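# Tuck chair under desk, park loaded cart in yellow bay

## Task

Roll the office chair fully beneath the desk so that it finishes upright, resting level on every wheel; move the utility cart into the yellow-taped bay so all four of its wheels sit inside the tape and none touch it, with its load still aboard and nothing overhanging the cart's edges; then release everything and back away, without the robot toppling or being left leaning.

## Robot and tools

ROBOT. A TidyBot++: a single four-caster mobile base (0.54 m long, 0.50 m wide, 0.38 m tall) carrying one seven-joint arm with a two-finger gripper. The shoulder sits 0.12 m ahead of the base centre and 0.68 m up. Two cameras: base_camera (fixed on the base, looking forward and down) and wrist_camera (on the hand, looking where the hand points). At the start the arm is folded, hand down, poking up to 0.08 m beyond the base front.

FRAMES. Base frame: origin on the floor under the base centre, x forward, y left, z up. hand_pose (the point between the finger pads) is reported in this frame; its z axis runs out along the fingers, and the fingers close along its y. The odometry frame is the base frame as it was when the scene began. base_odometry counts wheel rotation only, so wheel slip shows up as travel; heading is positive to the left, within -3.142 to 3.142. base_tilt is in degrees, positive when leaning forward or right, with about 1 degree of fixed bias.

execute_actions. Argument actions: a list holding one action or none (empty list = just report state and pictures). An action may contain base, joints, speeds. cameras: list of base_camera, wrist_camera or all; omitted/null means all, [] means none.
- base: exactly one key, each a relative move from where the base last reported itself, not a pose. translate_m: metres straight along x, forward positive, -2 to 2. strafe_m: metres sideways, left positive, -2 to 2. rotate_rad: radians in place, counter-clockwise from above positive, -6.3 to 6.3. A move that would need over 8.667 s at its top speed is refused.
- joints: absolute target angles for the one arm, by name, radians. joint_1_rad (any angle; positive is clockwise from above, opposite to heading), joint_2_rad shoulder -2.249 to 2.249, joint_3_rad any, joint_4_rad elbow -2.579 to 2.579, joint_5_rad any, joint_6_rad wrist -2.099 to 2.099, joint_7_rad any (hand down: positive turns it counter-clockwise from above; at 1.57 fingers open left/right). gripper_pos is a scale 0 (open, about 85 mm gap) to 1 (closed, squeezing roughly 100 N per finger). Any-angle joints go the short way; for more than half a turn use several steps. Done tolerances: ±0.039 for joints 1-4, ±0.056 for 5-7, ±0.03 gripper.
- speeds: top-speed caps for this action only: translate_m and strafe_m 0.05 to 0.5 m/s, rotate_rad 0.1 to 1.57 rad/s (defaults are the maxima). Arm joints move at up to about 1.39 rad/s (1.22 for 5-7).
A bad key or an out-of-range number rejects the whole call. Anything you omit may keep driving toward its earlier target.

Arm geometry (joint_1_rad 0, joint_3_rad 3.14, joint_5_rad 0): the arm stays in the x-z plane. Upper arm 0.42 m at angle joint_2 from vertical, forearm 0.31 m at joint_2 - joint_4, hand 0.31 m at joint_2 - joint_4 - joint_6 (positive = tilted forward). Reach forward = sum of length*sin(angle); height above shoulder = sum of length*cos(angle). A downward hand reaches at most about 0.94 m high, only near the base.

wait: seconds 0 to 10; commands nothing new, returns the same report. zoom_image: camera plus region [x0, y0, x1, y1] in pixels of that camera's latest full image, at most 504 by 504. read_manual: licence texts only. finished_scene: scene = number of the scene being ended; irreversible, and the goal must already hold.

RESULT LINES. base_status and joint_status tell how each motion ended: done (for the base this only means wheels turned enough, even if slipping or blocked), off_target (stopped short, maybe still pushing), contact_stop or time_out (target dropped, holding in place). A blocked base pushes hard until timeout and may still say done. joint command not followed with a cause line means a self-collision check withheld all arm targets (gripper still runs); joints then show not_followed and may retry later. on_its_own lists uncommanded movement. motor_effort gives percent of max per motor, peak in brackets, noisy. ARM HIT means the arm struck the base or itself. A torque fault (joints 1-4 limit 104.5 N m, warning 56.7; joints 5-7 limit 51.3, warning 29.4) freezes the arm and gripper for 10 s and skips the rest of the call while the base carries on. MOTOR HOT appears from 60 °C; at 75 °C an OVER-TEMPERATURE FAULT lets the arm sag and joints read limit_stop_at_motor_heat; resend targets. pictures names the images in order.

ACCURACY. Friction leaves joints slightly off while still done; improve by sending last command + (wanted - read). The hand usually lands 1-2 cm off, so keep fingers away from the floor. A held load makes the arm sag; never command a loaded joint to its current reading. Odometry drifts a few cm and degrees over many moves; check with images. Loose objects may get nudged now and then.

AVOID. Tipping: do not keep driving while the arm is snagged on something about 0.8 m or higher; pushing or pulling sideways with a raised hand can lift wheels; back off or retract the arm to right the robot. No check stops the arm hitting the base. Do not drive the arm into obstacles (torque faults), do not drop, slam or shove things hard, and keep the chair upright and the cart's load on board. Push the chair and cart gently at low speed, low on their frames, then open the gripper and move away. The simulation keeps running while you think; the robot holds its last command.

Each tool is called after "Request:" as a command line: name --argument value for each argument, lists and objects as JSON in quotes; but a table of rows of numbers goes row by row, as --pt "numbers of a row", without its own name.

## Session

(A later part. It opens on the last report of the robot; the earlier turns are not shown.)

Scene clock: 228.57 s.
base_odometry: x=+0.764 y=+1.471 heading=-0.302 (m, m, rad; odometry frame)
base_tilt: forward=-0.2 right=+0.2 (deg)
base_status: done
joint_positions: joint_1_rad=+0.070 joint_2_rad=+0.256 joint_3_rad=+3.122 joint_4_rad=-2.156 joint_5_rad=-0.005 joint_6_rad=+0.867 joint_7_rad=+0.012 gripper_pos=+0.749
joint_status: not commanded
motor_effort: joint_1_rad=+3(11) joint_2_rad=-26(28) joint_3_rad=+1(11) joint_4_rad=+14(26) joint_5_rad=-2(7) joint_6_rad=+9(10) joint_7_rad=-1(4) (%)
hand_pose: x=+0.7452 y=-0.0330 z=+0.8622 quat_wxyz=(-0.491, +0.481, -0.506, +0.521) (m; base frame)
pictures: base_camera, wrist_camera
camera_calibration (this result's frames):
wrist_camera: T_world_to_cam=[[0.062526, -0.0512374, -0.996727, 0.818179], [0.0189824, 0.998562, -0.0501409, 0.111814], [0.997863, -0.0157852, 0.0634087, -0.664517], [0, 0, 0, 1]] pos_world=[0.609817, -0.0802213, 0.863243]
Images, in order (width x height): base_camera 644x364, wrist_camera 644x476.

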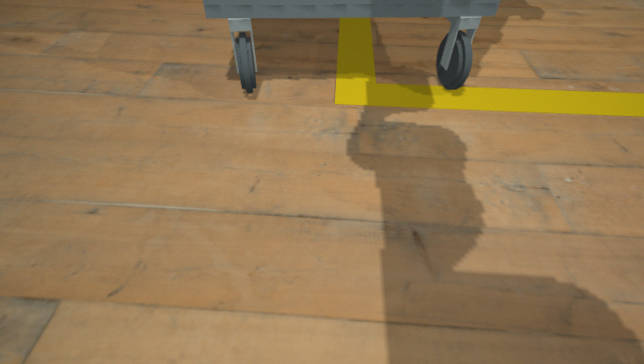

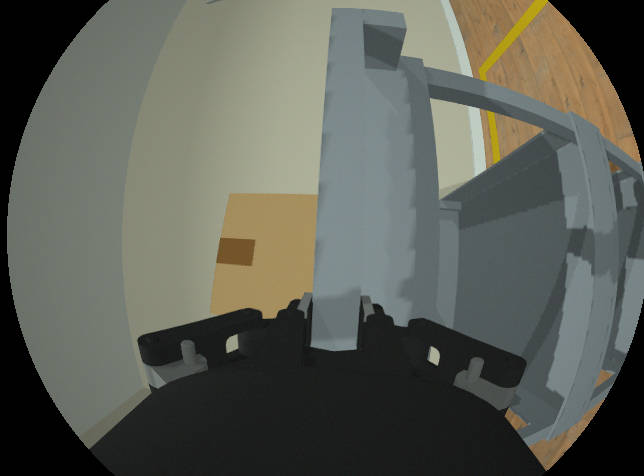

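Request:
execute_actions --actions '[{"base":{"strafe_m":-0.45},"speeds":{"strafe_m":0.15}}]'

Request:
execute_actions --actions '[{"base":{"translate_m":-0.5},"speeds":{"translate_m":0.2}}]' --cameras '["base_camera"]'

Request:
execute_actions --actions '[{"base":{"strafe_m":-0.35},"speeds":{"strafe_m":0.15}}]' --cameras '["base_camera"]'

Request:
execute_actions --actions '[{"base":{"translate_m":-0.55},"speeds":{"translate_m":0.2}}]'

Scene clock: 236.93 s.
base_odometry: x=+0.630 y=+1.041 heading=-0.302 (m, m, rad; odometry frame)
base_tilt: forward=-0.3 right=+0.3 (deg)
base_status: done
joint_positions: joint_1_rad=+0.031 joint_2_rad=+0.256 joint_3_rad=+3.077 joint_4_rad=-2.158 joint_5_rad=+0.032 joint_6_rad=+0.867 joint_7_rad=+0.010 gripper_pos=+0.749
joint_status: not commanded
motor_effort: joint_1_rad=+7(14) joint_2_rad=-24(28) joint_3_rad=+5(11) joint_4_rad=+17(19) joint_5_rad=-4(8) joint_6_rad=+9(11) joint_7_rad=+2(2) (%)
hand_pose: x=+0.7445 y=+0.0255 z=+0.8620 quat_wxyz=(-0.516, +0.511, -0.476, +0.496) (m; base frame)
pictures: base_camera, wrist_camera
camera_calibration (this result's frames):
wrist_camera: T_world_to_cam=[[0.0675785, -0.054762, -0.99621, 0.816845], [-0.0909233, 0.994, -0.0608083, 0.144524], [0.993562, 0.0946881, 0.0621938, -0.661447], [0, 0, 0, 1]] pos_world=[0.615128, -0.0362932, 0.863675]
Images, in order (width x height): base_camera 644x364, wrist_camera 644x476.

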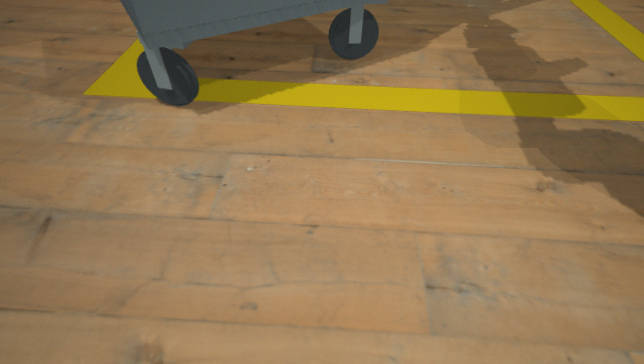

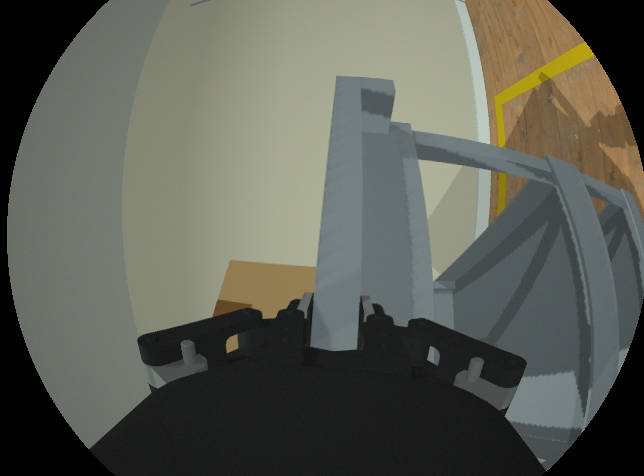

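Scene clock: 240.20 s.
base_odometry: x=+0.152 y=+1.190 heading=-0.302 (m, m, rad; odometry frame)
base_tilt: forward=-0.3 right=+0.3 (deg)
base_status: done
joint_positions: joint_1_rad=+0.096 joint_2_rad=+0.250 joint_3_rad=+3.148 joint_4_rad=-2.164 joint_5_rad=-0.010 joint_6_rad=+0.867 joint_7_rad=+0.009 gripper_pos=+0.749
joint_status: not commanded
motor_effort: joint_1_rad=-6(10) joint_2_rad=-23(33) joint_3_rad=-7(9) joint_4_rad=+17(18) joint_5_rad=+5(5) joint_6_rad=+8(11) joint_7_rad=-2(2) (%)
hand_pose: x=+0.7401 y=-0.0647 z=+0.8619 quat_wxyz=(-0.476, +0.467, -0.520, +0.534) (m; base frame)
pictures: base_camera
Images, in order (width x height): base_camera 644x364.

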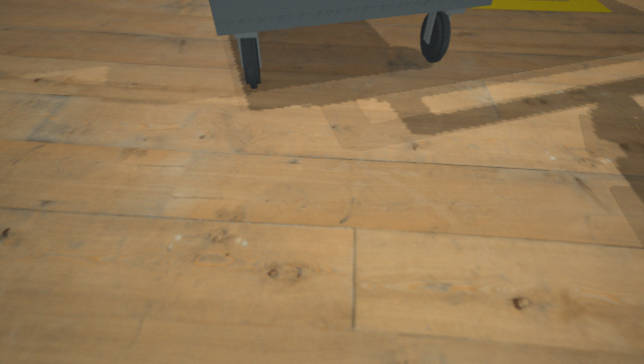

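Scene clock: 243.20 s.
base_odometry: x=+0.048 y=+0.855 heading=-0.302 (m, m, rad; odometry frame)
base_tilt: forward=-0.3 right=+0.3 (deg)
base_status: done
joint_positions: joint_1_rad=+0.027 joint_2_rad=+0.252 joint_3_rad=+3.073 joint_4_rad=-2.163 joint_5_rad=+0.039 joint_6_rad=+0.867 joint_7_rad=+0.008 gripper_pos=+0.749
joint_status: not commanded
motor_effort: joint_1_rad=+7(15) joint_2_rad=-24(27) joint_3_rad=+6(13) joint_4_rad=+17(20) joint_5_rad=-4(9) joint_6_rad=+9(12) joint_7_rad=+2(4) (%)
hand_pose: x=+0.7424 y=+0.0318 z=+0.8619 quat_wxyz=(-0.519, +0.515, -0.473, +0.493) (m; base frame)
pictures: base_camera
Images, in order (width x height): base_camera 644x364.

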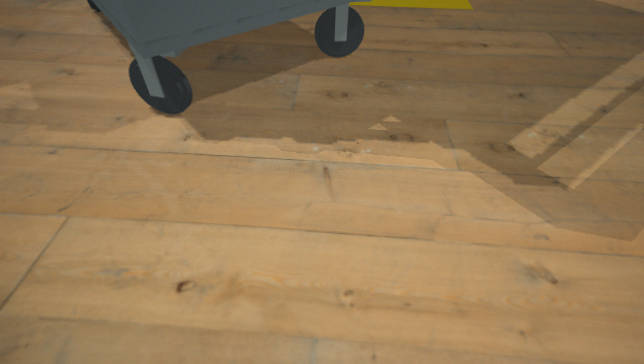

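Scene clock: 246.70 s.
base_odometry: x=-0.477 y=+1.019 heading=-0.302 (m, m, rad; odometry frame)
base_tilt: forward=-0.3 right=+0.3 (deg)
base_status: done
joint_positions: joint_1_rad=+0.096 joint_2_rad=+0.252 joint_3_rad=+3.148 joint_4_rad=-2.162 joint_5_rad=-0.010 joint_6_rad=+0.867 joint_7_rad=+0.008 gripper_pos=+0.749
joint_status: not commanded
motor_effort: joint_1_rad=-6(11) joint_2_rad=-23(33) joint_3_rad=-7(8) joint_4_rad=+17(18) joint_5_rad=+5(5) joint_6_rad=+8(11) joint_7_rad=-2(2) (%)
hand_pose: x=+0.7410 y=-0.0642 z=+0.8619 quat_wxyz=(-0.477, +0.467, -0.519, +0.534) (m; base frame)
pictures: base_camera, wrist_camera
camera_calibration (this result's frames):
wrist_camera: T_world_to_cam=[[0.0583611, -0.0539311, -0.996838, 0.81948], [0.0725332, 0.99613, -0.0496463, 0.102803], [0.995657, -0.0694064, 0.062047, -0.66148], [0, 0, 0, 1]] pos_world=[0.603325, -0.10412, 0.863035]
Images, in order (width x height): base_camera 644x364, wrist_camera 644x476.

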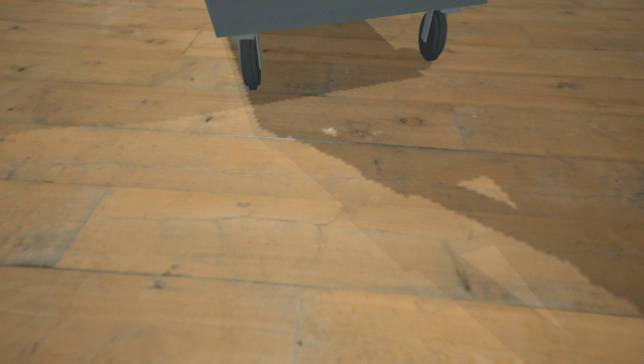

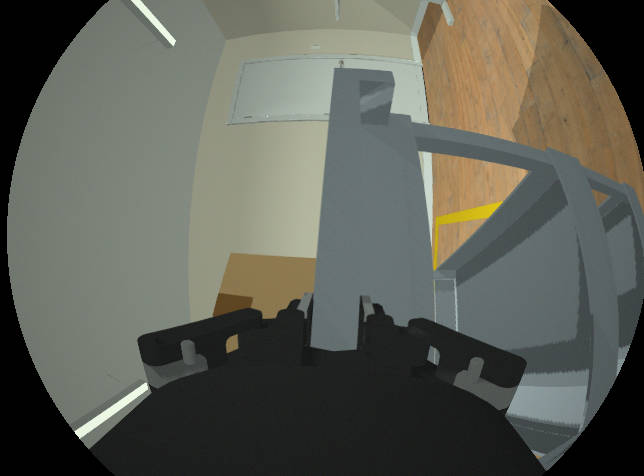

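Request:
execute_actions --actions '[{"base":{"strafe_m":0.35},"speeds":{"strafe_m":0.15}}]' --cameras '["base_camera"]'

Request:
execute_actions --actions '[{"base":{"translate_m":0.75},"speeds":{"translate_m":0.2}}]'

Scene clock: 254.53 s.
base_odometry: x=-0.373 y=+1.353 heading=-0.302 (m, m, rad; odometry frame)
base_tilt: forward=-0.3 right=+0.3 (deg)
base_status: done
joint_positions: joint_1_rad=+0.113 joint_2_rad=+0.252 joint_3_rad=+3.167 joint_4_rad=-2.162 joint_5_rad=-0.028 joint_6_rad=+0.867 joint_7_rad=+0.008 gripper_pos=+0.749
joint_status: not commanded
motor_effort: joint_1_rad=-7(13) joint_2_rad=-23(25) joint_3_rad=-8(13) joint_4_rad=+16(18) joint_5_rad=+5(8) joint_6_rad=+8(9) joint_7_rad=-3(3) (%)
hand_pose: x=+0.7380 y=-0.0896 z=+0.8620 quat_wxyz=(-0.466, +0.452, -0.533, +0.543) (m; base frame)
pictures: base_camera
Images, in order (width x height): base_camera 644x364.

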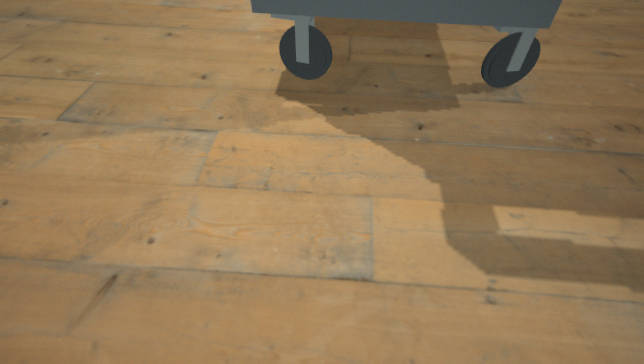

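Scene clock: 259.07 s.
base_odometry: x=+0.343 y=+1.130 heading=-0.302 (m, m, rad; odometry frame)
base_tilt: forward=-0.3 right=+0.3 (deg)
base_status: done
joint_positions: joint_1_rad=+0.047 joint_2_rad=+0.254 joint_3_rad=+3.097 joint_4_rad=-2.160 joint_5_rad=+0.015 joint_6_rad=+0.867 joint_7_rad=+0.008 gripper_pos=+0.749
joint_status: not commanded
motor_effort: joint_1_rad=+8(10) joint_2_rad=-26(27) joint_3_rad=+6(10) joint_4_rad=+14(25) joint_5_rad=-5(6) joint_6_rad=+10(11) joint_7_rad=+1(4) (%)
hand_pose: x=+0.7445 y=+0.0006 z=+0.8622 quat_wxyz=(-0.506, +0.497, -0.490, +0.506) (m; base frame)
pictures: base_camera, wrist_camera
camera_calibration (this result's frames):
wrist_camera: T_world_to_cam=[[0.0648987, -0.0503356, -0.996622, 0.818003], [-0.0437623, 0.997623, -0.0532359, 0.127674], [0.996932, 0.0470694, 0.0625416, -0.661951], [0, 0, 0, 1]] pos_world=[0.61242, -0.0550385, 0.863436]
Images, in order (width x height): base_camera 644x364, wrist_camera 644x476.

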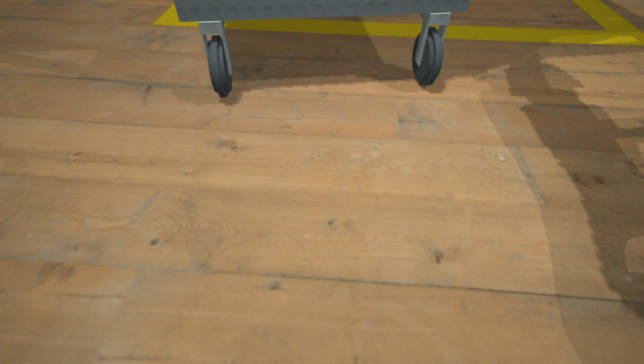

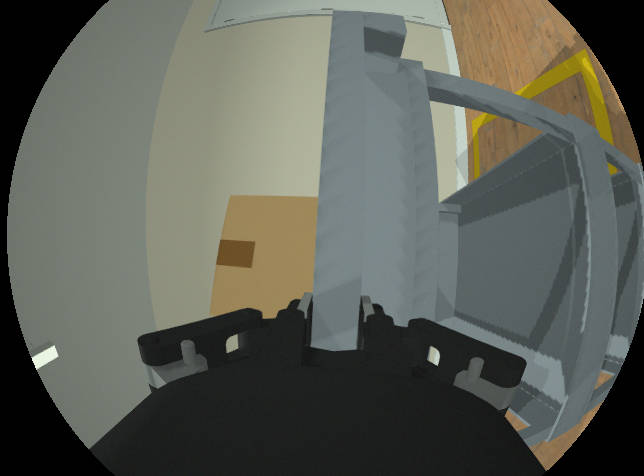

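Request:
execute_actions --actions '[{"base":{"strafe_m":0.22},"speeds":{"strafe_m":0.15}}]' --cameras '["base_camera"]'

Request:
execute_actions --actions '[{"base":{"rotate_rad":-0.3},"speeds":{"rotate_rad":0.2},"joints":{"joint_1_rad":-0.15}}]' --cameras '["base_camera"]'

Request:
execute_actions --actions '[{"base":{"translate_m":0.3},"speeds":{"translate_m":0.15}}]'

Scene clock: 266.93 s.
base_odometry: x=+0.409 y=+1.340 heading=-0.302 (m, m, rad; odometry frame)
base_tilt: forward=-0.3 right=+0.3 (deg)
base_status: done
joint_positions: joint_1_rad=+0.106 joint_2_rad=+0.254 joint_3_rad=+3.160 joint_4_rad=-2.160 joint_5_rad=-0.018 joint_6_rad=+0.867 joint_7_rad=+0.008 gripper_pos=+0.749
joint_status: not commanded
motor_effort: joint_1_rad=-5(9) joint_2_rad=-24(26) joint_3_rad=-6(11) joint_4_rad=+14(19) joint_5_rad=+4(7) joint_6_rad=+8(10) joint_7_rad=-3(2) (%)
hand_pose: x=+0.7403 y=-0.0790 z=+0.8620 quat_wxyz=(-0.470, +0.459, -0.526, +0.540) (m; base frame)
pictures: base_camera
Images, in order (width x height): base_camera 644x364.

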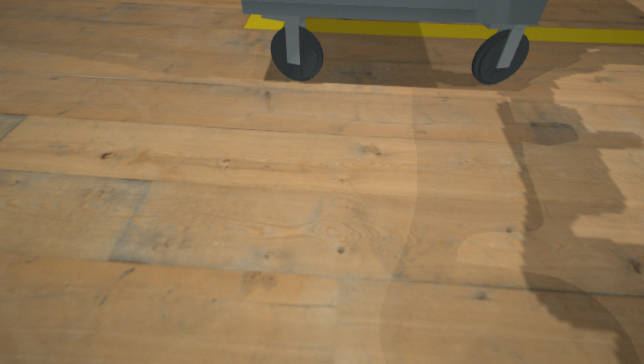

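Scene clock: 268.87 s.
base_odometry: x=+0.409 y=+1.341 heading=-0.601 (m, m, rad; odometry frame)
base_tilt: forward=-0.3 right=+0.3 (deg)
base_status: done
joint_positions: joint_1_rad=-0.162 joint_2_rad=+0.254 joint_3_rad=+3.110 joint_4_rad=-2.159 joint_5_rad=+0.005 joint_6_rad=+0.867 joint_7_rad=+0.008 gripper_pos=+0.749
joint_status: all done
motor_effort: joint_1_rad=+5(9) joint_2_rad=-27(27) joint_3_rad=+3(10) joint_4_rad=+16(18) joint_5_rad=-4(6) joint_6_rad=+11(11) joint_7_rad=-1(4) (%)
hand_pose: x=+0.7330 y=+0.1206 z=+0.8622 quat_wxyz=(-0.552, +0.540, -0.442, +0.455) (m; base frame)
pictures: base_camera
Images, in order (width x height): base_camera 644x364.

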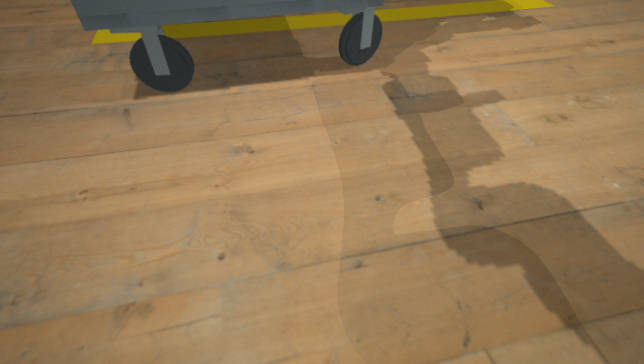

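Scene clock: 271.57 s.
base_odometry: x=+0.656 y=+1.171 heading=-0.602 (m, m, rad; odometry frame)
base_tilt: forward=-0.3 right=+0.3 (deg)
base_status: done
joint_positions: joint_1_rad=-0.177 joint_2_rad=+0.248 joint_3_rad=+3.091 joint_4_rad=-2.167 joint_5_rad=+0.020 joint_6_rad=+0.867 joint_7_rad=+0.008 gripper_pos=+0.749
joint_status: not commanded
motor_effort: joint_1_rad=+6(9) joint_2_rad=-24(28) joint_3_rad=+4(8) joint_4_rad=+16(24) joint_5_rad=-4(7) joint_6_rad=+9(12) joint_7_rad=+0(2) (%)
hand_pose: x=+0.7250 y=+0.1435 z=+0.8620 quat_wxyz=(-0.561, +0.552, -0.429, +0.444) (m; base frame)
pictures: base_camera, wrist_camera
camera_calibration (this result's frames):
wrist_camera: T_world_to_cam=[[0.0739005, -0.0364093, -0.996601, 0.817767], [-0.273901, 0.960162, -0.0553885, 0.158305], [0.958915, 0.277063, 0.0609839, -0.653298], [0, 0, 0, 1]] pos_world=[0.609383, 0.0587805, 0.863596]
Images, in order (width x height): base_camera 644x364, wrist_camera 644x476.

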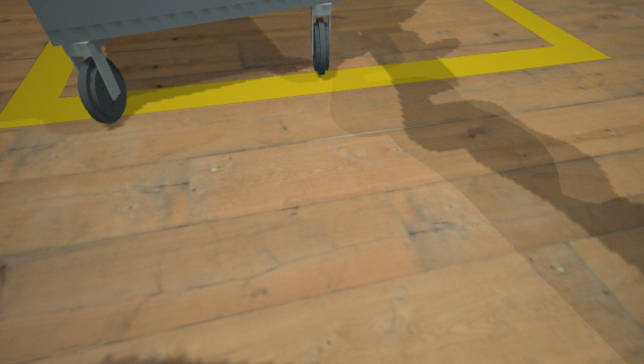

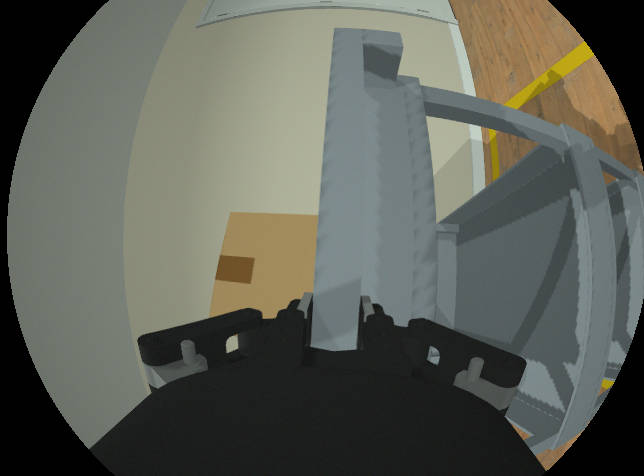

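Request:
execute_actions --actions '[{"base":{"strafe_m":0.4},"speeds":{"strafe_m":0.15}}]'

Request:
execute_actions --actions '[{"base":{"translate_m":0.25},"speeds":{"translate_m":0.15}}]'

Scene clock: 276.97 s.
base_odometry: x=+0.883 y=+1.500 heading=-0.602 (m, m, rad; odometry frame)
base_tilt: forward=-0.3 right=+0.3 (deg)
base_status: done
joint_positions: joint_1_rad=-0.109 joint_2_rad=+0.242 joint_3_rad=+3.165 joint_4_rad=-2.173 joint_5_rad=-0.025 joint_6_rad=+0.867 joint_7_rad=+0.008 gripper_pos=+0.749
joint_status: not commanded
motor_effort: joint_1_rad=-7(12) joint_2_rad=-25(25) joint_3_rad=-8(13) joint_4_rad=+16(21) joint_5_rad=+5(8) joint_6_rad=+8(10) joint_7_rad=-2(3) (%)
hand_pose: x=+0.7380 y=+0.0504 z=+0.8620 quat_wxyz=(-0.523, +0.510, -0.478, +0.487) (m; base frame)
pictures: base_camera, wrist_camera
camera_calibration (this result's frames):
wrist_camera: T_world_to_cam=[[0.0649055, -0.0368387, -0.997211, 0.820597], [-0.104516, 0.993571, -0.0435069, 0.114382], [0.992403, 0.107049, 0.060638, -0.655782], [0, 0, 0, 1]] pos_world=[0.609493, -0.013216, 0.86305]
Images, in order (width x height): base_camera 644x364, wrist_camera 644x476.

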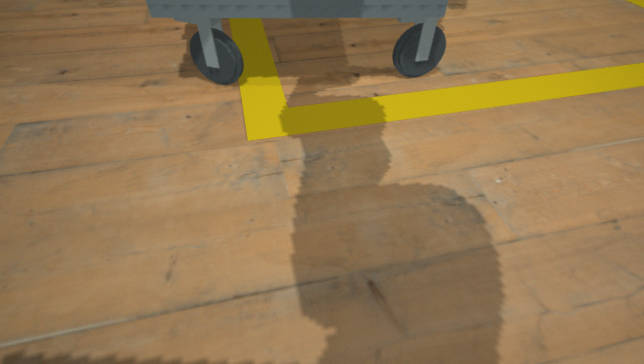

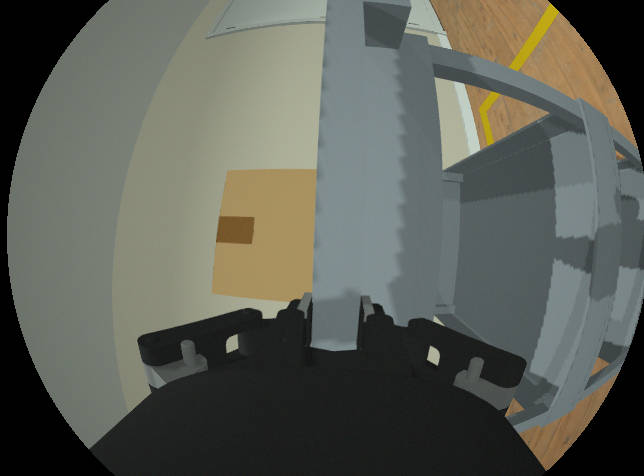

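Scene clock: 279.33 s.
base_odometry: x=+1.089 y=+1.359 heading=-0.601 (m, m, rad; odometry frame)
base_tilt: forward=-0.2 right=+0.2 (deg)
base_status: done
joint_positions: joint_1_rad=-0.148 joint_2_rad=+0.252 joint_3_rad=+3.123 joint_4_rad=-2.161 joint_5_rad=-0.004 joint_6_rad=+0.867 joint_7_rad=+0.008 gripper_pos=+0.749
joint_status: not commanded
motor_effort: joint_1_rad=+3(7) joint_2_rad=-25(28) joint_3_rad=+1(8) joint_4_rad=+15(25) joint_5_rad=-3(6) joint_6_rad=+9(10) joint_7_rad=-1(4) (%)
hand_pose: x=+0.7356 y=+0.1031 z=+0.8621 quat_wxyz=(-0.545, +0.533, -0.452, +0.463) (m; base frame)
pictures: base_camera, wrist_camera
camera_calibration (this result's frames):
wrist_camera: T_world_to_cam=[[0.0707127, -0.0338936, -0.996921, 0.817994], [-0.198241, 0.979009, -0.0473461, 0.135545], [0.977599, 0.200979, 0.0625093, -0.659505], [0, 0, 0, 1]] pos_world=[0.61376, 0.0275713, 0.863118]
Images, in order (width x height): base_camera 644x364, wrist_camera 644x476.

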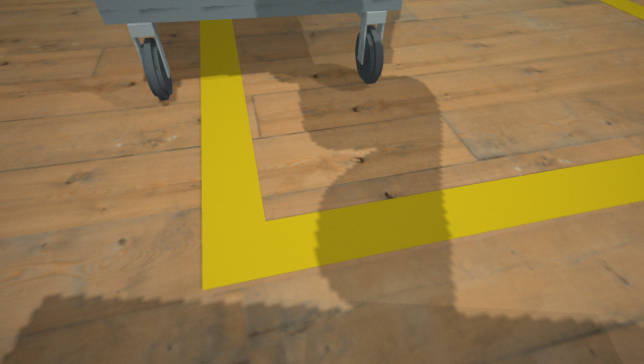

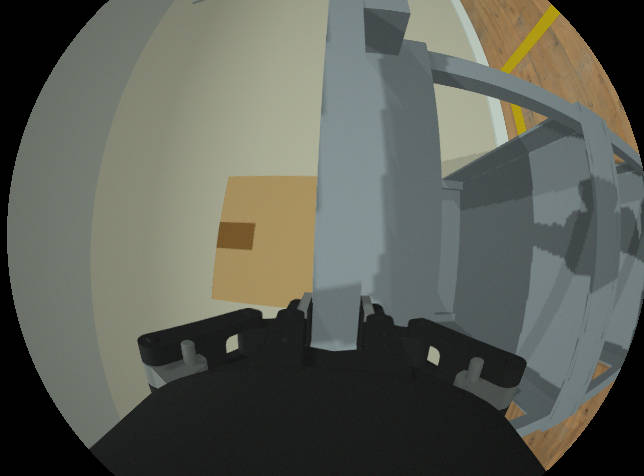

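Request:
execute_actions --actions '[{"base":{"rotate_rad":0.18},"speeds":{"rotate_rad":0.2},"joints":{"joint_1_rad":0.07}}]' --cameras '[]'

Request:
execute_actions --actions '[{"base":{"strafe_m":-0.45},"speeds":{"strafe_m":0.2}}]' --cameras '[]'

Request:
execute_actions --actions '[{"base":{"translate_m":-0.5},"speeds":{"translate_m":0.25}}]' --cameras '[]'

Request:
execute_actions --actions '[{"base":{"strafe_m":-0.35},"speeds":{"strafe_m":0.2}}]' --cameras '["base_camera"]'

Request:
execute_actions --actions '[{"base":{"translate_m":-0.7},"speeds":{"translate_m":0.25}}]' --cameras '[]'

Request:
execute_actions --actions '[{"base":{"strafe_m":0.45},"speeds":{"strafe_m":0.2}}]'

Request:
execute_actions --actions '[{"base":{"translate_m":0.4},"speeds":{"translate_m":0.2}}]'

Scene clock: 288.03 s.
base_odometry: x=+1.089 y=+1.359 heading=-0.421 (m, m, rad; odometry frame)
base_tilt: forward=-0.3 right=+0.3 (deg)
base_status: done
joint_positions: joint_1_rad=+0.059 joint_2_rad=+0.251 joint_3_rad=+3.116 joint_4_rad=-2.164 joint_5_rad=+0.000 joint_6_rad=+0.867 joint_7_rad=+0.008 gripper_pos=+0.749
joint_status: all done
motor_effort: joint_1_rad=+3(5) joint_2_rad=-23(25) joint_3_rad=+1(6) joint_4_rad=+15(19) joint_5_rad=-3(4) joint_6_rad=+8(9) joint_7_rad=-1(1) (%)
hand_pose: x=+0.7429 y=-0.0212 z=+0.8619 quat_wxyz=(-0.497, +0.486, -0.502, +0.515) (m; base frame)
pictures: none
No camera images: the call's "cameras" was empty. Leave "cameras" out to get every camera's image.

Scene clock: 291.03 s.
base_odometry: x=+0.906 y=+0.948 heading=-0.420 (m, m, rad; odometry frame)
base_tilt: forward=-0.3 right=+0.3 (deg)
base_status: done
joint_positions: joint_1_rad=+0.033 joint_2_rad=+0.251 joint_3_rad=+3.080 joint_4_rad=-2.164 joint_5_rad=+0.034 joint_6_rad=+0.867 joint_7_rad=+0.008 gripper_pos=+0.749
joint_status: not commanded
motor_effort: joint_1_rad=+6(15) joint_2_rad=-23(27) joint_3_rad=+5(12) joint_4_rad=+15(19) joint_5_rad=-4(9) joint_6_rad=+8(11) joint_7_rad=+2(2) (%)
hand_pose: x=+0.7423 y=+0.0230 z=+0.8618 quat_wxyz=(-0.515, +0.511, -0.477, +0.496) (m; base frame)
pictures: none
No camera images: the call's "cameras" was empty. Leave "cameras" out to get every camera's image.

Scene clock: 293.90 s.
base_odometry: x=+0.449 y=+1.152 heading=-0.420 (m, m, rad; odometry frame)
base_tilt: forward=-0.3 right=+0.3 (deg)
base_status: done
joint_positions: joint_1_rad=+0.094 joint_2_rad=+0.250 joint_3_rad=+3.146 joint_4_rad=-2.165 joint_5_rad=-0.007 joint_6_rad=+0.867 joint_7_rad=+0.008 gripper_pos=+0.749
joint_status: not commanded
motor_effort: joint_1_rad=-6(10) joint_2_rad=-22(34) joint_3_rad=-8(8) joint_4_rad=+17(18) joint_5_rad=+5(5) joint_6_rad=+8(12) joint_7_rad=-3(2) (%)
hand_pose: x=+0.7403 y=-0.0618 z=+0.8618 quat_wxyz=(-0.478, +0.469, -0.518, +0.532) (m; base frame)
pictures: none
No camera images: the call's "cameras" was empty. Leave "cameras" out to get every camera's image.

Scene clock: 296.40 s.
base_odometry: x=+0.306 y=+0.832 heading=-0.420 (m, m, rad; odometry frame)
base_tilt: forward=-0.3 right=+0.3 (deg)
base_status: done
joint_positions: joint_1_rad=+0.033 joint_2_rad=+0.252 joint_3_rad=+3.079 joint_4_rad=-2.163 joint_5_rad=+0.039 joint_6_rad=+0.867 joint_7_rad=+0.007 gripper_pos=+0.749
joint_status: not commanded
motor_effort: joint_1_rad=+7(16) joint_2_rad=-24(27) joint_3_rad=+5(13) joint_4_rad=+19(20) joint_5_rad=-4(9) joint_6_rad=+10(11) joint_7_rad=+2(4) (%)
hand_pose: x=+0.7424 y=+0.0253 z=+0.8620 quat_wxyz=(-0.516, +0.512, -0.475, +0.496) (m; base frame)
pictures: base_camera
Images, in order (width x height): base_camera 644x364.

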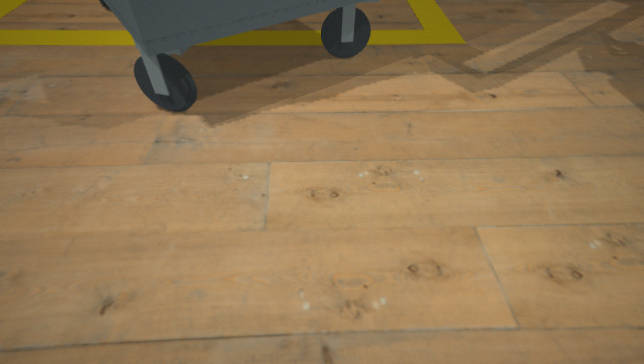

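Scene clock: 300.03 s.
base_odometry: x=-0.333 y=+1.118 heading=-0.421 (m, m, rad; odometry frame)
base_tilt: forward=-0.3 right=+0.3 (deg)
base_status: done
joint_positions: joint_1_rad=+0.094 joint_2_rad=+0.251 joint_3_rad=+3.146 joint_4_rad=-2.164 joint_5_rad=-0.009 joint_6_rad=+0.867 joint_7_rad=+0.007 gripper_pos=+0.749
joint_status: not commanded
motor_effort: joint_1_rad=-5(11) joint_2_rad=-23(34) joint_3_rad=-7(8) joint_4_rad=+17(19) joint_5_rad=+4(5) joint_6_rad=+7(11) joint_7_rad=-2(2) (%)
hand_pose: x=+0.7405 y=-0.0617 z=+0.8618 quat_wxyz=(-0.478, +0.468, -0.519, +0.532) (m; base frame)
pictures: none
No camera images: the call's "cameras" was empty. Leave "cameras" out to get every camera's image.

Scene clock: 303.03 s.
base_odometry: x=-0.149 y=+1.529 heading=-0.421 (m, m, rad; odometry frame)
base_tilt: forward=-0.3 right=+0.3 (deg)
base_status: done
joint_positions: joint_1_rad=+0.110 joint_2_rad=+0.251 joint_3_rad=+3.164 joint_4_rad=-2.163 joint_5_rad=-0.027 joint_6_rad=+0.867 joint_7_rad=+0.007 gripper_pos=+0.749
joint_status: not commanded
motor_effort: joint_1_rad=-6(12) joint_2_rad=-24(26) joint_3_rad=-7(13) joint_4_rad=+17(19) joint_5_rad=+4(8) joint_6_rad=+9(10) joint_7_rad=-3(3) (%)
hand_pose: x=+0.7380 y=-0.0859 z=+0.8620 quat_wxyz=(-0.467, +0.454, -0.531, +0.542) (m; base frame)
pictures: base_camera, wrist_camera
camera_calibration (this result's frames):
wrist_camera: T_world_to_cam=[[0.0573603, -0.0479008, -0.997204, 0.820198], [0.114974, 0.99252, -0.0410624, 0.0856242], [0.991711, -0.112297, 0.0624386, -0.661078], [0, 0, 0, 1]] pos_world=[0.598707, -0.119932, 0.862697]
Images, in order (width x height): base_camera 644x364, wrist_camera 644x476.

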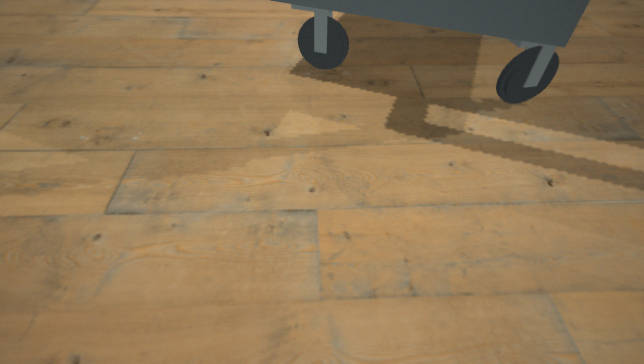

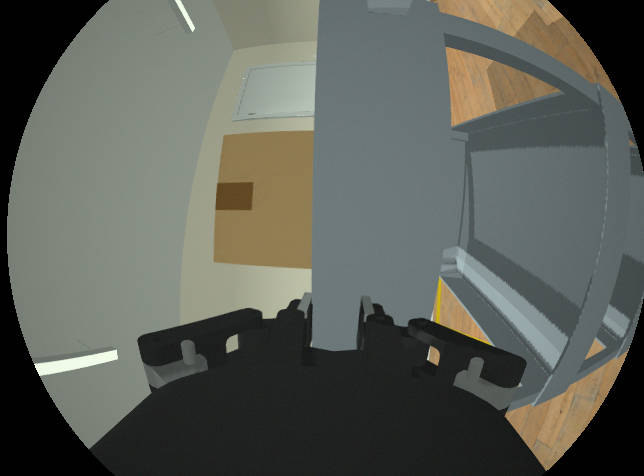

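Scene clock: 305.83 s.
base_odometry: x=+0.216 y=+1.366 heading=-0.420 (m, m, rad; odometry frame)
base_tilt: forward=-0.3 right=+0.3 (deg)
base_status: done
joint_positions: joint_1_rad=+0.091 joint_2_rad=+0.257 joint_3_rad=+3.144 joint_4_rad=-2.156 joint_5_rad=-0.018 joint_6_rad=+0.867 joint_7_rad=+0.007 gripper_pos=+0.749
joint_status: not commanded
motor_effort: joint_1_rad=+0(7) joint_2_rad=-25(28) joint_3_rad=-3(8) joint_4_rad=+14(25) joint_5_rad=+0(5) joint_6_rad=+9(10) joint_7_rad=-2(4) (%)
hand_pose: x=+0.7435 y=-0.0612 z=+0.8622 quat_wxyz=(-0.480, +0.465, -0.520, +0.532) (m; base frame)
pictures: base_camera, wrist_camera
camera_calibration (this result's frames):
wrist_camera: T_world_to_cam=[[0.0608318, -0.0465474, -0.997062, 0.818657], [0.0702836, 0.996632, -0.0422393, 0.094963], [0.99567, -0.0675076, 0.0638984, -0.66527], [0, 0, 0, 1]] pos_world=[0.605915, -0.101448, 0.862773]
Images, in order (width x height): base_camera 644x364, wrist_camera 644x476.

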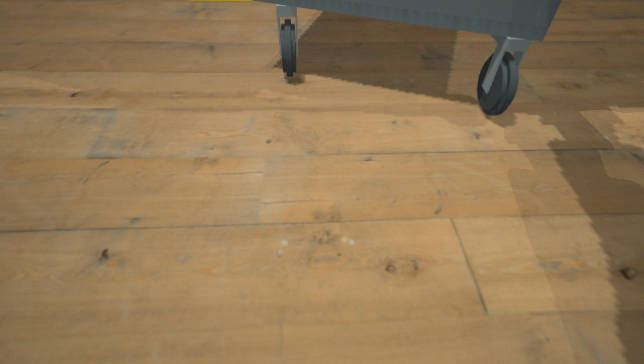

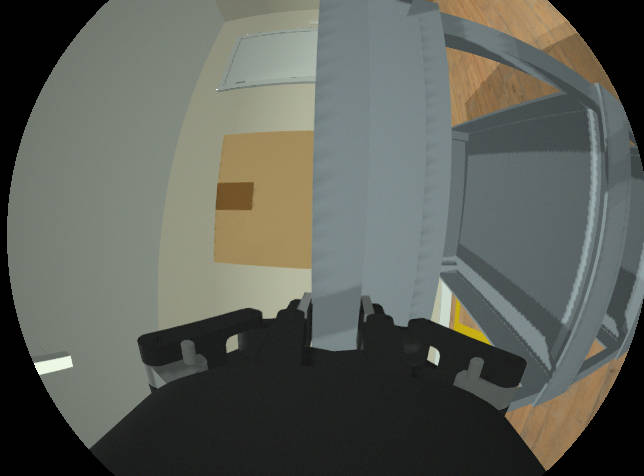

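Request:
execute_actions --actions '[{"base":{"strafe_m":-0.17},"speeds":{"strafe_m":0.15}}]' --cameras '["base_camera"]'

Request:
execute_actions --actions '[{"base":{"translate_m":0.4},"speeds":{"translate_m":0.2}}]' --cameras '["base_camera"]'

Scene clock: 310.33 s.
base_odometry: x=+0.147 y=+1.210 heading=-0.420 (m, m, rad; odometry frame)
base_tilt: forward=-0.3 right=+0.3 (deg)
base_status: done
joint_positions: joint_1_rad=+0.041 joint_2_rad=+0.254 joint_3_rad=+3.092 joint_4_rad=-2.160 joint_5_rad=+0.015 joint_6_rad=+0.867 joint_7_rad=+0.007 gripper_pos=+0.749
joint_status: not commanded
motor_effort: joint_1_rad=+6(10) joint_2_rad=-27(27) joint_3_rad=+4(7) joint_4_rad=+17(19) joint_5_rad=-4(6) joint_6_rad=+11(11) joint_7_rad=+1(3) (%)
hand_pose: x=+0.7443 y=+0.0070 z=+0.8622 quat_wxyz=(-0.509, +0.499, -0.488, +0.503) (m; base frame)
pictures: base_camera
Images, in order (width x height): base_camera 644x364.

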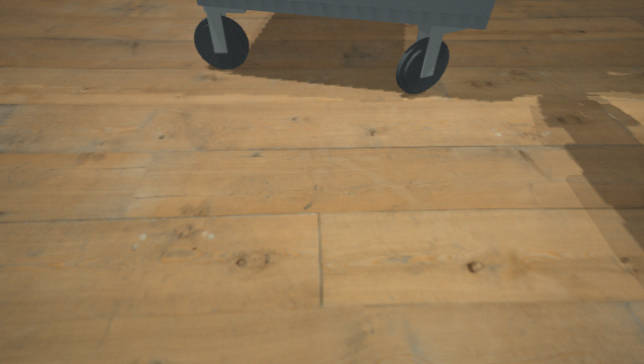

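Scene clock: 313.10 s.
base_odometry: x=+0.512 y=+1.047 heading=-0.420 (m, m, rad; odometry frame)
base_tilt: forward=-0.2 right=+0.3 (deg)
base_status: done
joint_positions: joint_1_rad=+0.052 joint_2_rad=+0.257 joint_3_rad=+3.103 joint_4_rad=-2.156 joint_5_rad=+0.015 joint_6_rad=+0.867 joint_7_rad=+0.007 gripper_pos=+0.749
joint_status: not commanded
motor_effort: joint_1_rad=+1(9) joint_2_rad=-26(27) joint_3_rad=+0(8) joint_4_rad=+14(26) joint_5_rad=+0(5) joint_6_rad=+10(12) joint_7_rad=+2(1) (%)
hand_pose: x=+0.7459 y=-0.0055 z=+0.8622 quat_wxyz=(-0.504, +0.495, -0.493, +0.509) (m; base frame)
pictures: base_camera
Images, in order (width x height): base_camera 644x364.

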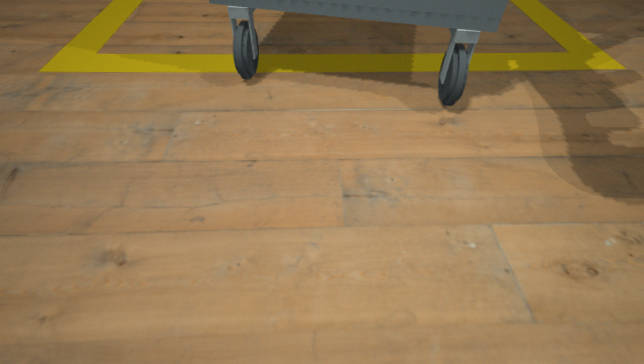

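Request:
execute_actions --actions '[{"base":{"strafe_m":-0.14},"speeds":{"strafe_m":0.15}}]' --cameras '[]'

Request:
execute_actions --actions '[{"base":{"translate_m":0.33},"speeds":{"translate_m":0.2}}]' --cameras '["base_camera"]'

Request:
execute_actions --actions '[{"joints":{"gripper_pos":0}}]' --cameras '[]'

Request:
execute_actions --actions '[{"base":{"translate_m":-0.3}}]' --cameras '[]'

Request:
execute_actions --actions '[{"base":{"strafe_m":-0.65},"joints":{"joint_1_rad":-0.3,"joint_6_rad":0.3,"joint_7_rad":1.57}}]'

Scene clock: 318.57 s.
base_odometry: x=+0.455 y=+0.919 heading=-0.420 (m, m, rad; odometry frame)
base_tilt: forward=-0.3 right=+0.3 (deg)
base_status: done
joint_positions: joint_1_rad=+0.024 joint_2_rad=+0.256 joint_3_rad=+3.073 joint_4_rad=-2.158 joint_5_rad=+0.031 joint_6_rad=+0.867 joint_7_rad=+0.007 gripper_pos=+0.749
joint_status: not commanded
motor_effort: joint_1_rad=+9(14) joint_2_rad=-25(27) joint_3_rad=+7(12) joint_4_rad=+15(19) joint_5_rad=-5(8) joint_6_rad=+10(11) joint_7_rad=+1(2) (%)
hand_pose: x=+0.7439 y=+0.0324 z=+0.8620 quat_wxyz=(-0.520, +0.512, -0.475, +0.492) (m; base frame)
pictures: none
No camera images: the call's "cameras" was empty. Leave "cameras" out to get every camera's image.

Scene clock: 320.97 s.
base_odometry: x=+0.757 y=+0.784 heading=-0.420 (m, m, rad; odometry frame)
base_tilt: forward=-0.2 right=+0.3 (deg)
base_status: done
joint_positions: joint_1_rad=+0.045 joint_2_rad=+0.257 joint_3_rad=+3.096 joint_4_rad=-2.156 joint_5_rad=+0.025 joint_6_rad=+0.867 joint_7_rad=+0.007 gripper_pos=+0.749
joint_status: not commanded
motor_effort: joint_1_rad=+2(11) joint_2_rad=-26(28) joint_3_rad=+1(10) joint_4_rad=+14(26) joint_5_rad=+0(7) joint_6_rad=+10(11) joint_7_rad=+2(3) (%)
hand_pose: x=+0.7458 y=+0.0047 z=+0.8622 quat_wxyz=(-0.508, +0.501, -0.486, +0.505) (m; base frame)
pictures: base_camera
Images, in order (width x height): base_camera 644x364.

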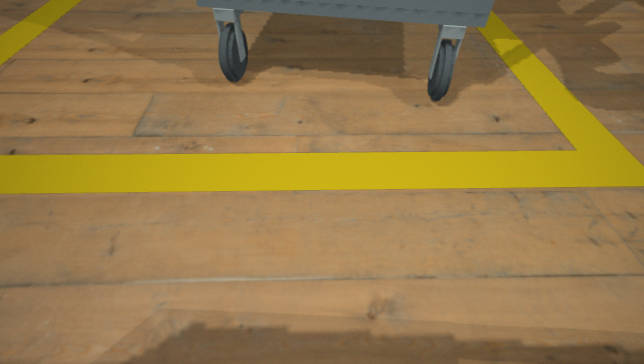

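Scene clock: 322.07 s.
base_odometry: x=+0.757 y=+0.784 heading=-0.420 (m, m, rad; odometry frame)
base_tilt: forward=-0.3 right=+0.3 (deg)
base_status: not commanded
joint_positions: joint_1_rad=+0.055 joint_2_rad=+0.255 joint_3_rad=+3.106 joint_4_rad=-2.156 joint_5_rad=+0.023 joint_6_rad=+0.867 joint_7_rad=+0.007 gripper_pos=+0.000
joint_status: all done
motor_effort: joint_1_rad=+1(3) joint_2_rad=-24(27) joint_3_rad=-1(1) joint_4_rad=+15(16) joint_5_rad=+0(0) joint_6_rad=+8(10) joint_7_rad=+0(1) (%)
hand_pose: x=+0.7455 y=-0.0080 z=+0.8636 quat_wxyz=(-0.502, +0.496, -0.491, +0.511) (m; base frame)
pictures: none
No camera images: the call's "cameras" was empty. Leave "cameras" out to get every camera's image.

Scene clock: 324.07 s.
base_odometry: x=+0.483 y=+0.906 heading=-0.420 (m, m, rad; odometry frame)
base_tilt: forward=-0.3 right=+0.3 (deg)
base_status: done
joint_positions: joint_1_rad=+0.058 joint_2_rad=+0.248 joint_3_rad=+3.108 joint_4_rad=-2.157 joint_5_rad=+0.020 joint_6_rad=+0.867 joint_7_rad=+0.007 gripper_pos=+0.000
joint_status: not commanded
motor_effort: joint_1_rad=+1(4) joint_2_rad=-24(27) joint_3_rad=+0(2) joint_4_rad=+16(16) joint_5_rad=+0(1) joint_6_rad=+9(9) joint_7_rad=+0(0) (%)
hand_pose: x=+0.7440 y=-0.0112 z=+0.8673 quat_wxyz=(-0.502, +0.492, -0.491, +0.514) (m; base frame)
pictures: none
No camera images: the call's "cameras" was empty. Leave "cameras" out to get every camera's image.

Scene clock: 326.83 s.
base_odometry: x=+0.217 y=+0.313 heading=-0.420 (m, m, rad; odometry frame)
base_tilt: forward=-0.3 right=+0.3 (deg)
base_status: done
joint_positions: joint_1_rad=-0.286 joint_2_rad=+0.248 joint_3_rad=+3.111 joint_4_rad=-2.157 joint_5_rad=+0.020 joint_6_rad=+0.339 joint_7_rad=+1.564 gripper_pos=+0.000
joint_status: all done
motor_effort: joint_1_rad=+1(6) joint_2_rad=-23(25) joint_3_rad=-1(3) joint_4_rad=+15(16) joint_5_rad=+0(1) joint_6_rad=+8(9) joint_7_rad=+0(0) (%)
hand_pose: x=+0.6769 y=+0.1856 z=+0.7092 quat_wxyz=(-0.083, +0.847, +0.140, +0.506) (m; base frame)
pictures: base_camera, wrist_camera
camera_calibration (this result's frames):
wrist_camera: T_world_to_cam=[[0.374542, -0.926987, 0.0203306, -0.088883], [-0.465145, -0.206816, -0.860736, 1.01349], [0.802096, 0.312925, -0.508645, -0.106029], [0, 0, 0, 1]] pos_world=[0.589757, 0.160392, 0.820226]
Images, in order (width x height): base_camera 644x364, wrist_camera 644x476.

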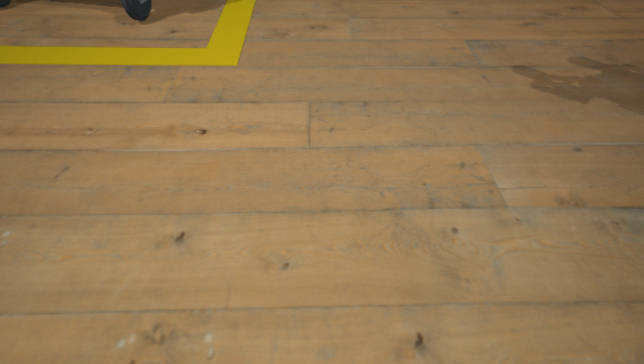

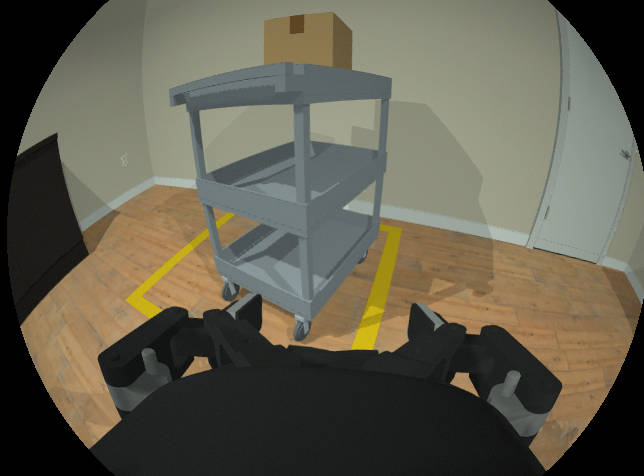

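Request:
zoom_image --camera "wrist_camera" --region '[320,200,440,300]'

Request:
execute_actions --actions '[{"joints":{"joint_1_rad":1.5}}]' --cameras '["wrist_camera"]'

Region (320, 200, 440, 300) of wrist_camera's 644x476 image, scaled by 4.200.

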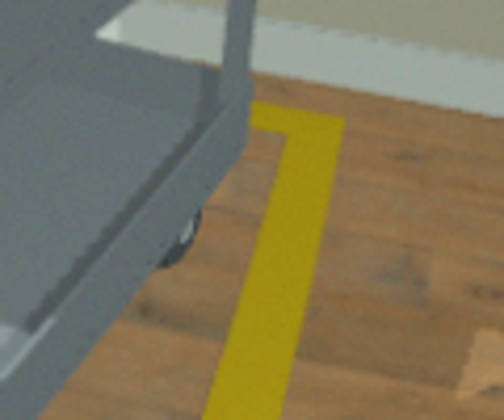

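Scene clock: 331.37 s.
base_odometry: x=+0.217 y=+0.313 heading=-0.420 (m, m, rad; odometry frame)
base_tilt: forward=-0.3 right=+0.3 (deg)
base_status: not commanded
joint_positions: joint_1_rad=+1.489 joint_2_rad=+0.248 joint_3_rad=+3.115 joint_4_rad=-2.157 joint_5_rad=+0.020 joint_6_rad=+0.339 joint_7_rad=+1.564 gripper_pos=+0.000
joint_status: all done
motor_effort: joint_1_rad=+1(1) joint_2_rad=-23(24) joint_3_rad=-1(2) joint_4_rad=+15(15) joint_5_rad=+0(0) joint_6_rad=+8(8) joint_7_rad=+0(0) (%)
hand_pose: x=+0.1852 y=-0.5843 z=+0.7092 quat_wxyz=(+0.341, +0.643, -0.570, +0.383) (m; base frame)
pictures: wrist_camera
camera_calibration (this result's frames):
wrist_camera: T_world_to_cam=[[-0.984377, -0.174778, 0.0213257, 0.0721456], [-0.107029, 0.497788, -0.86067, 0.970845], [0.13981, -0.849506, -0.508717, -0.0272139], [0, 0, 0, 1]] pos_world=[0.178732, -0.493784, 0.820194]
Images, in order (width x height): wrist_camera 644x476.

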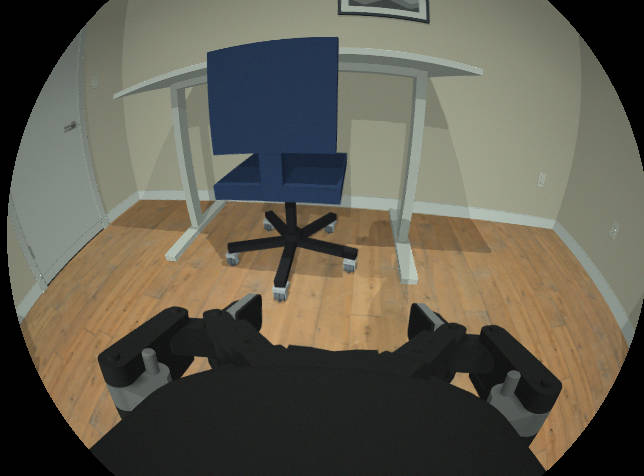

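Request:
finished_scene --scene 1

The scene is finished: the task was done.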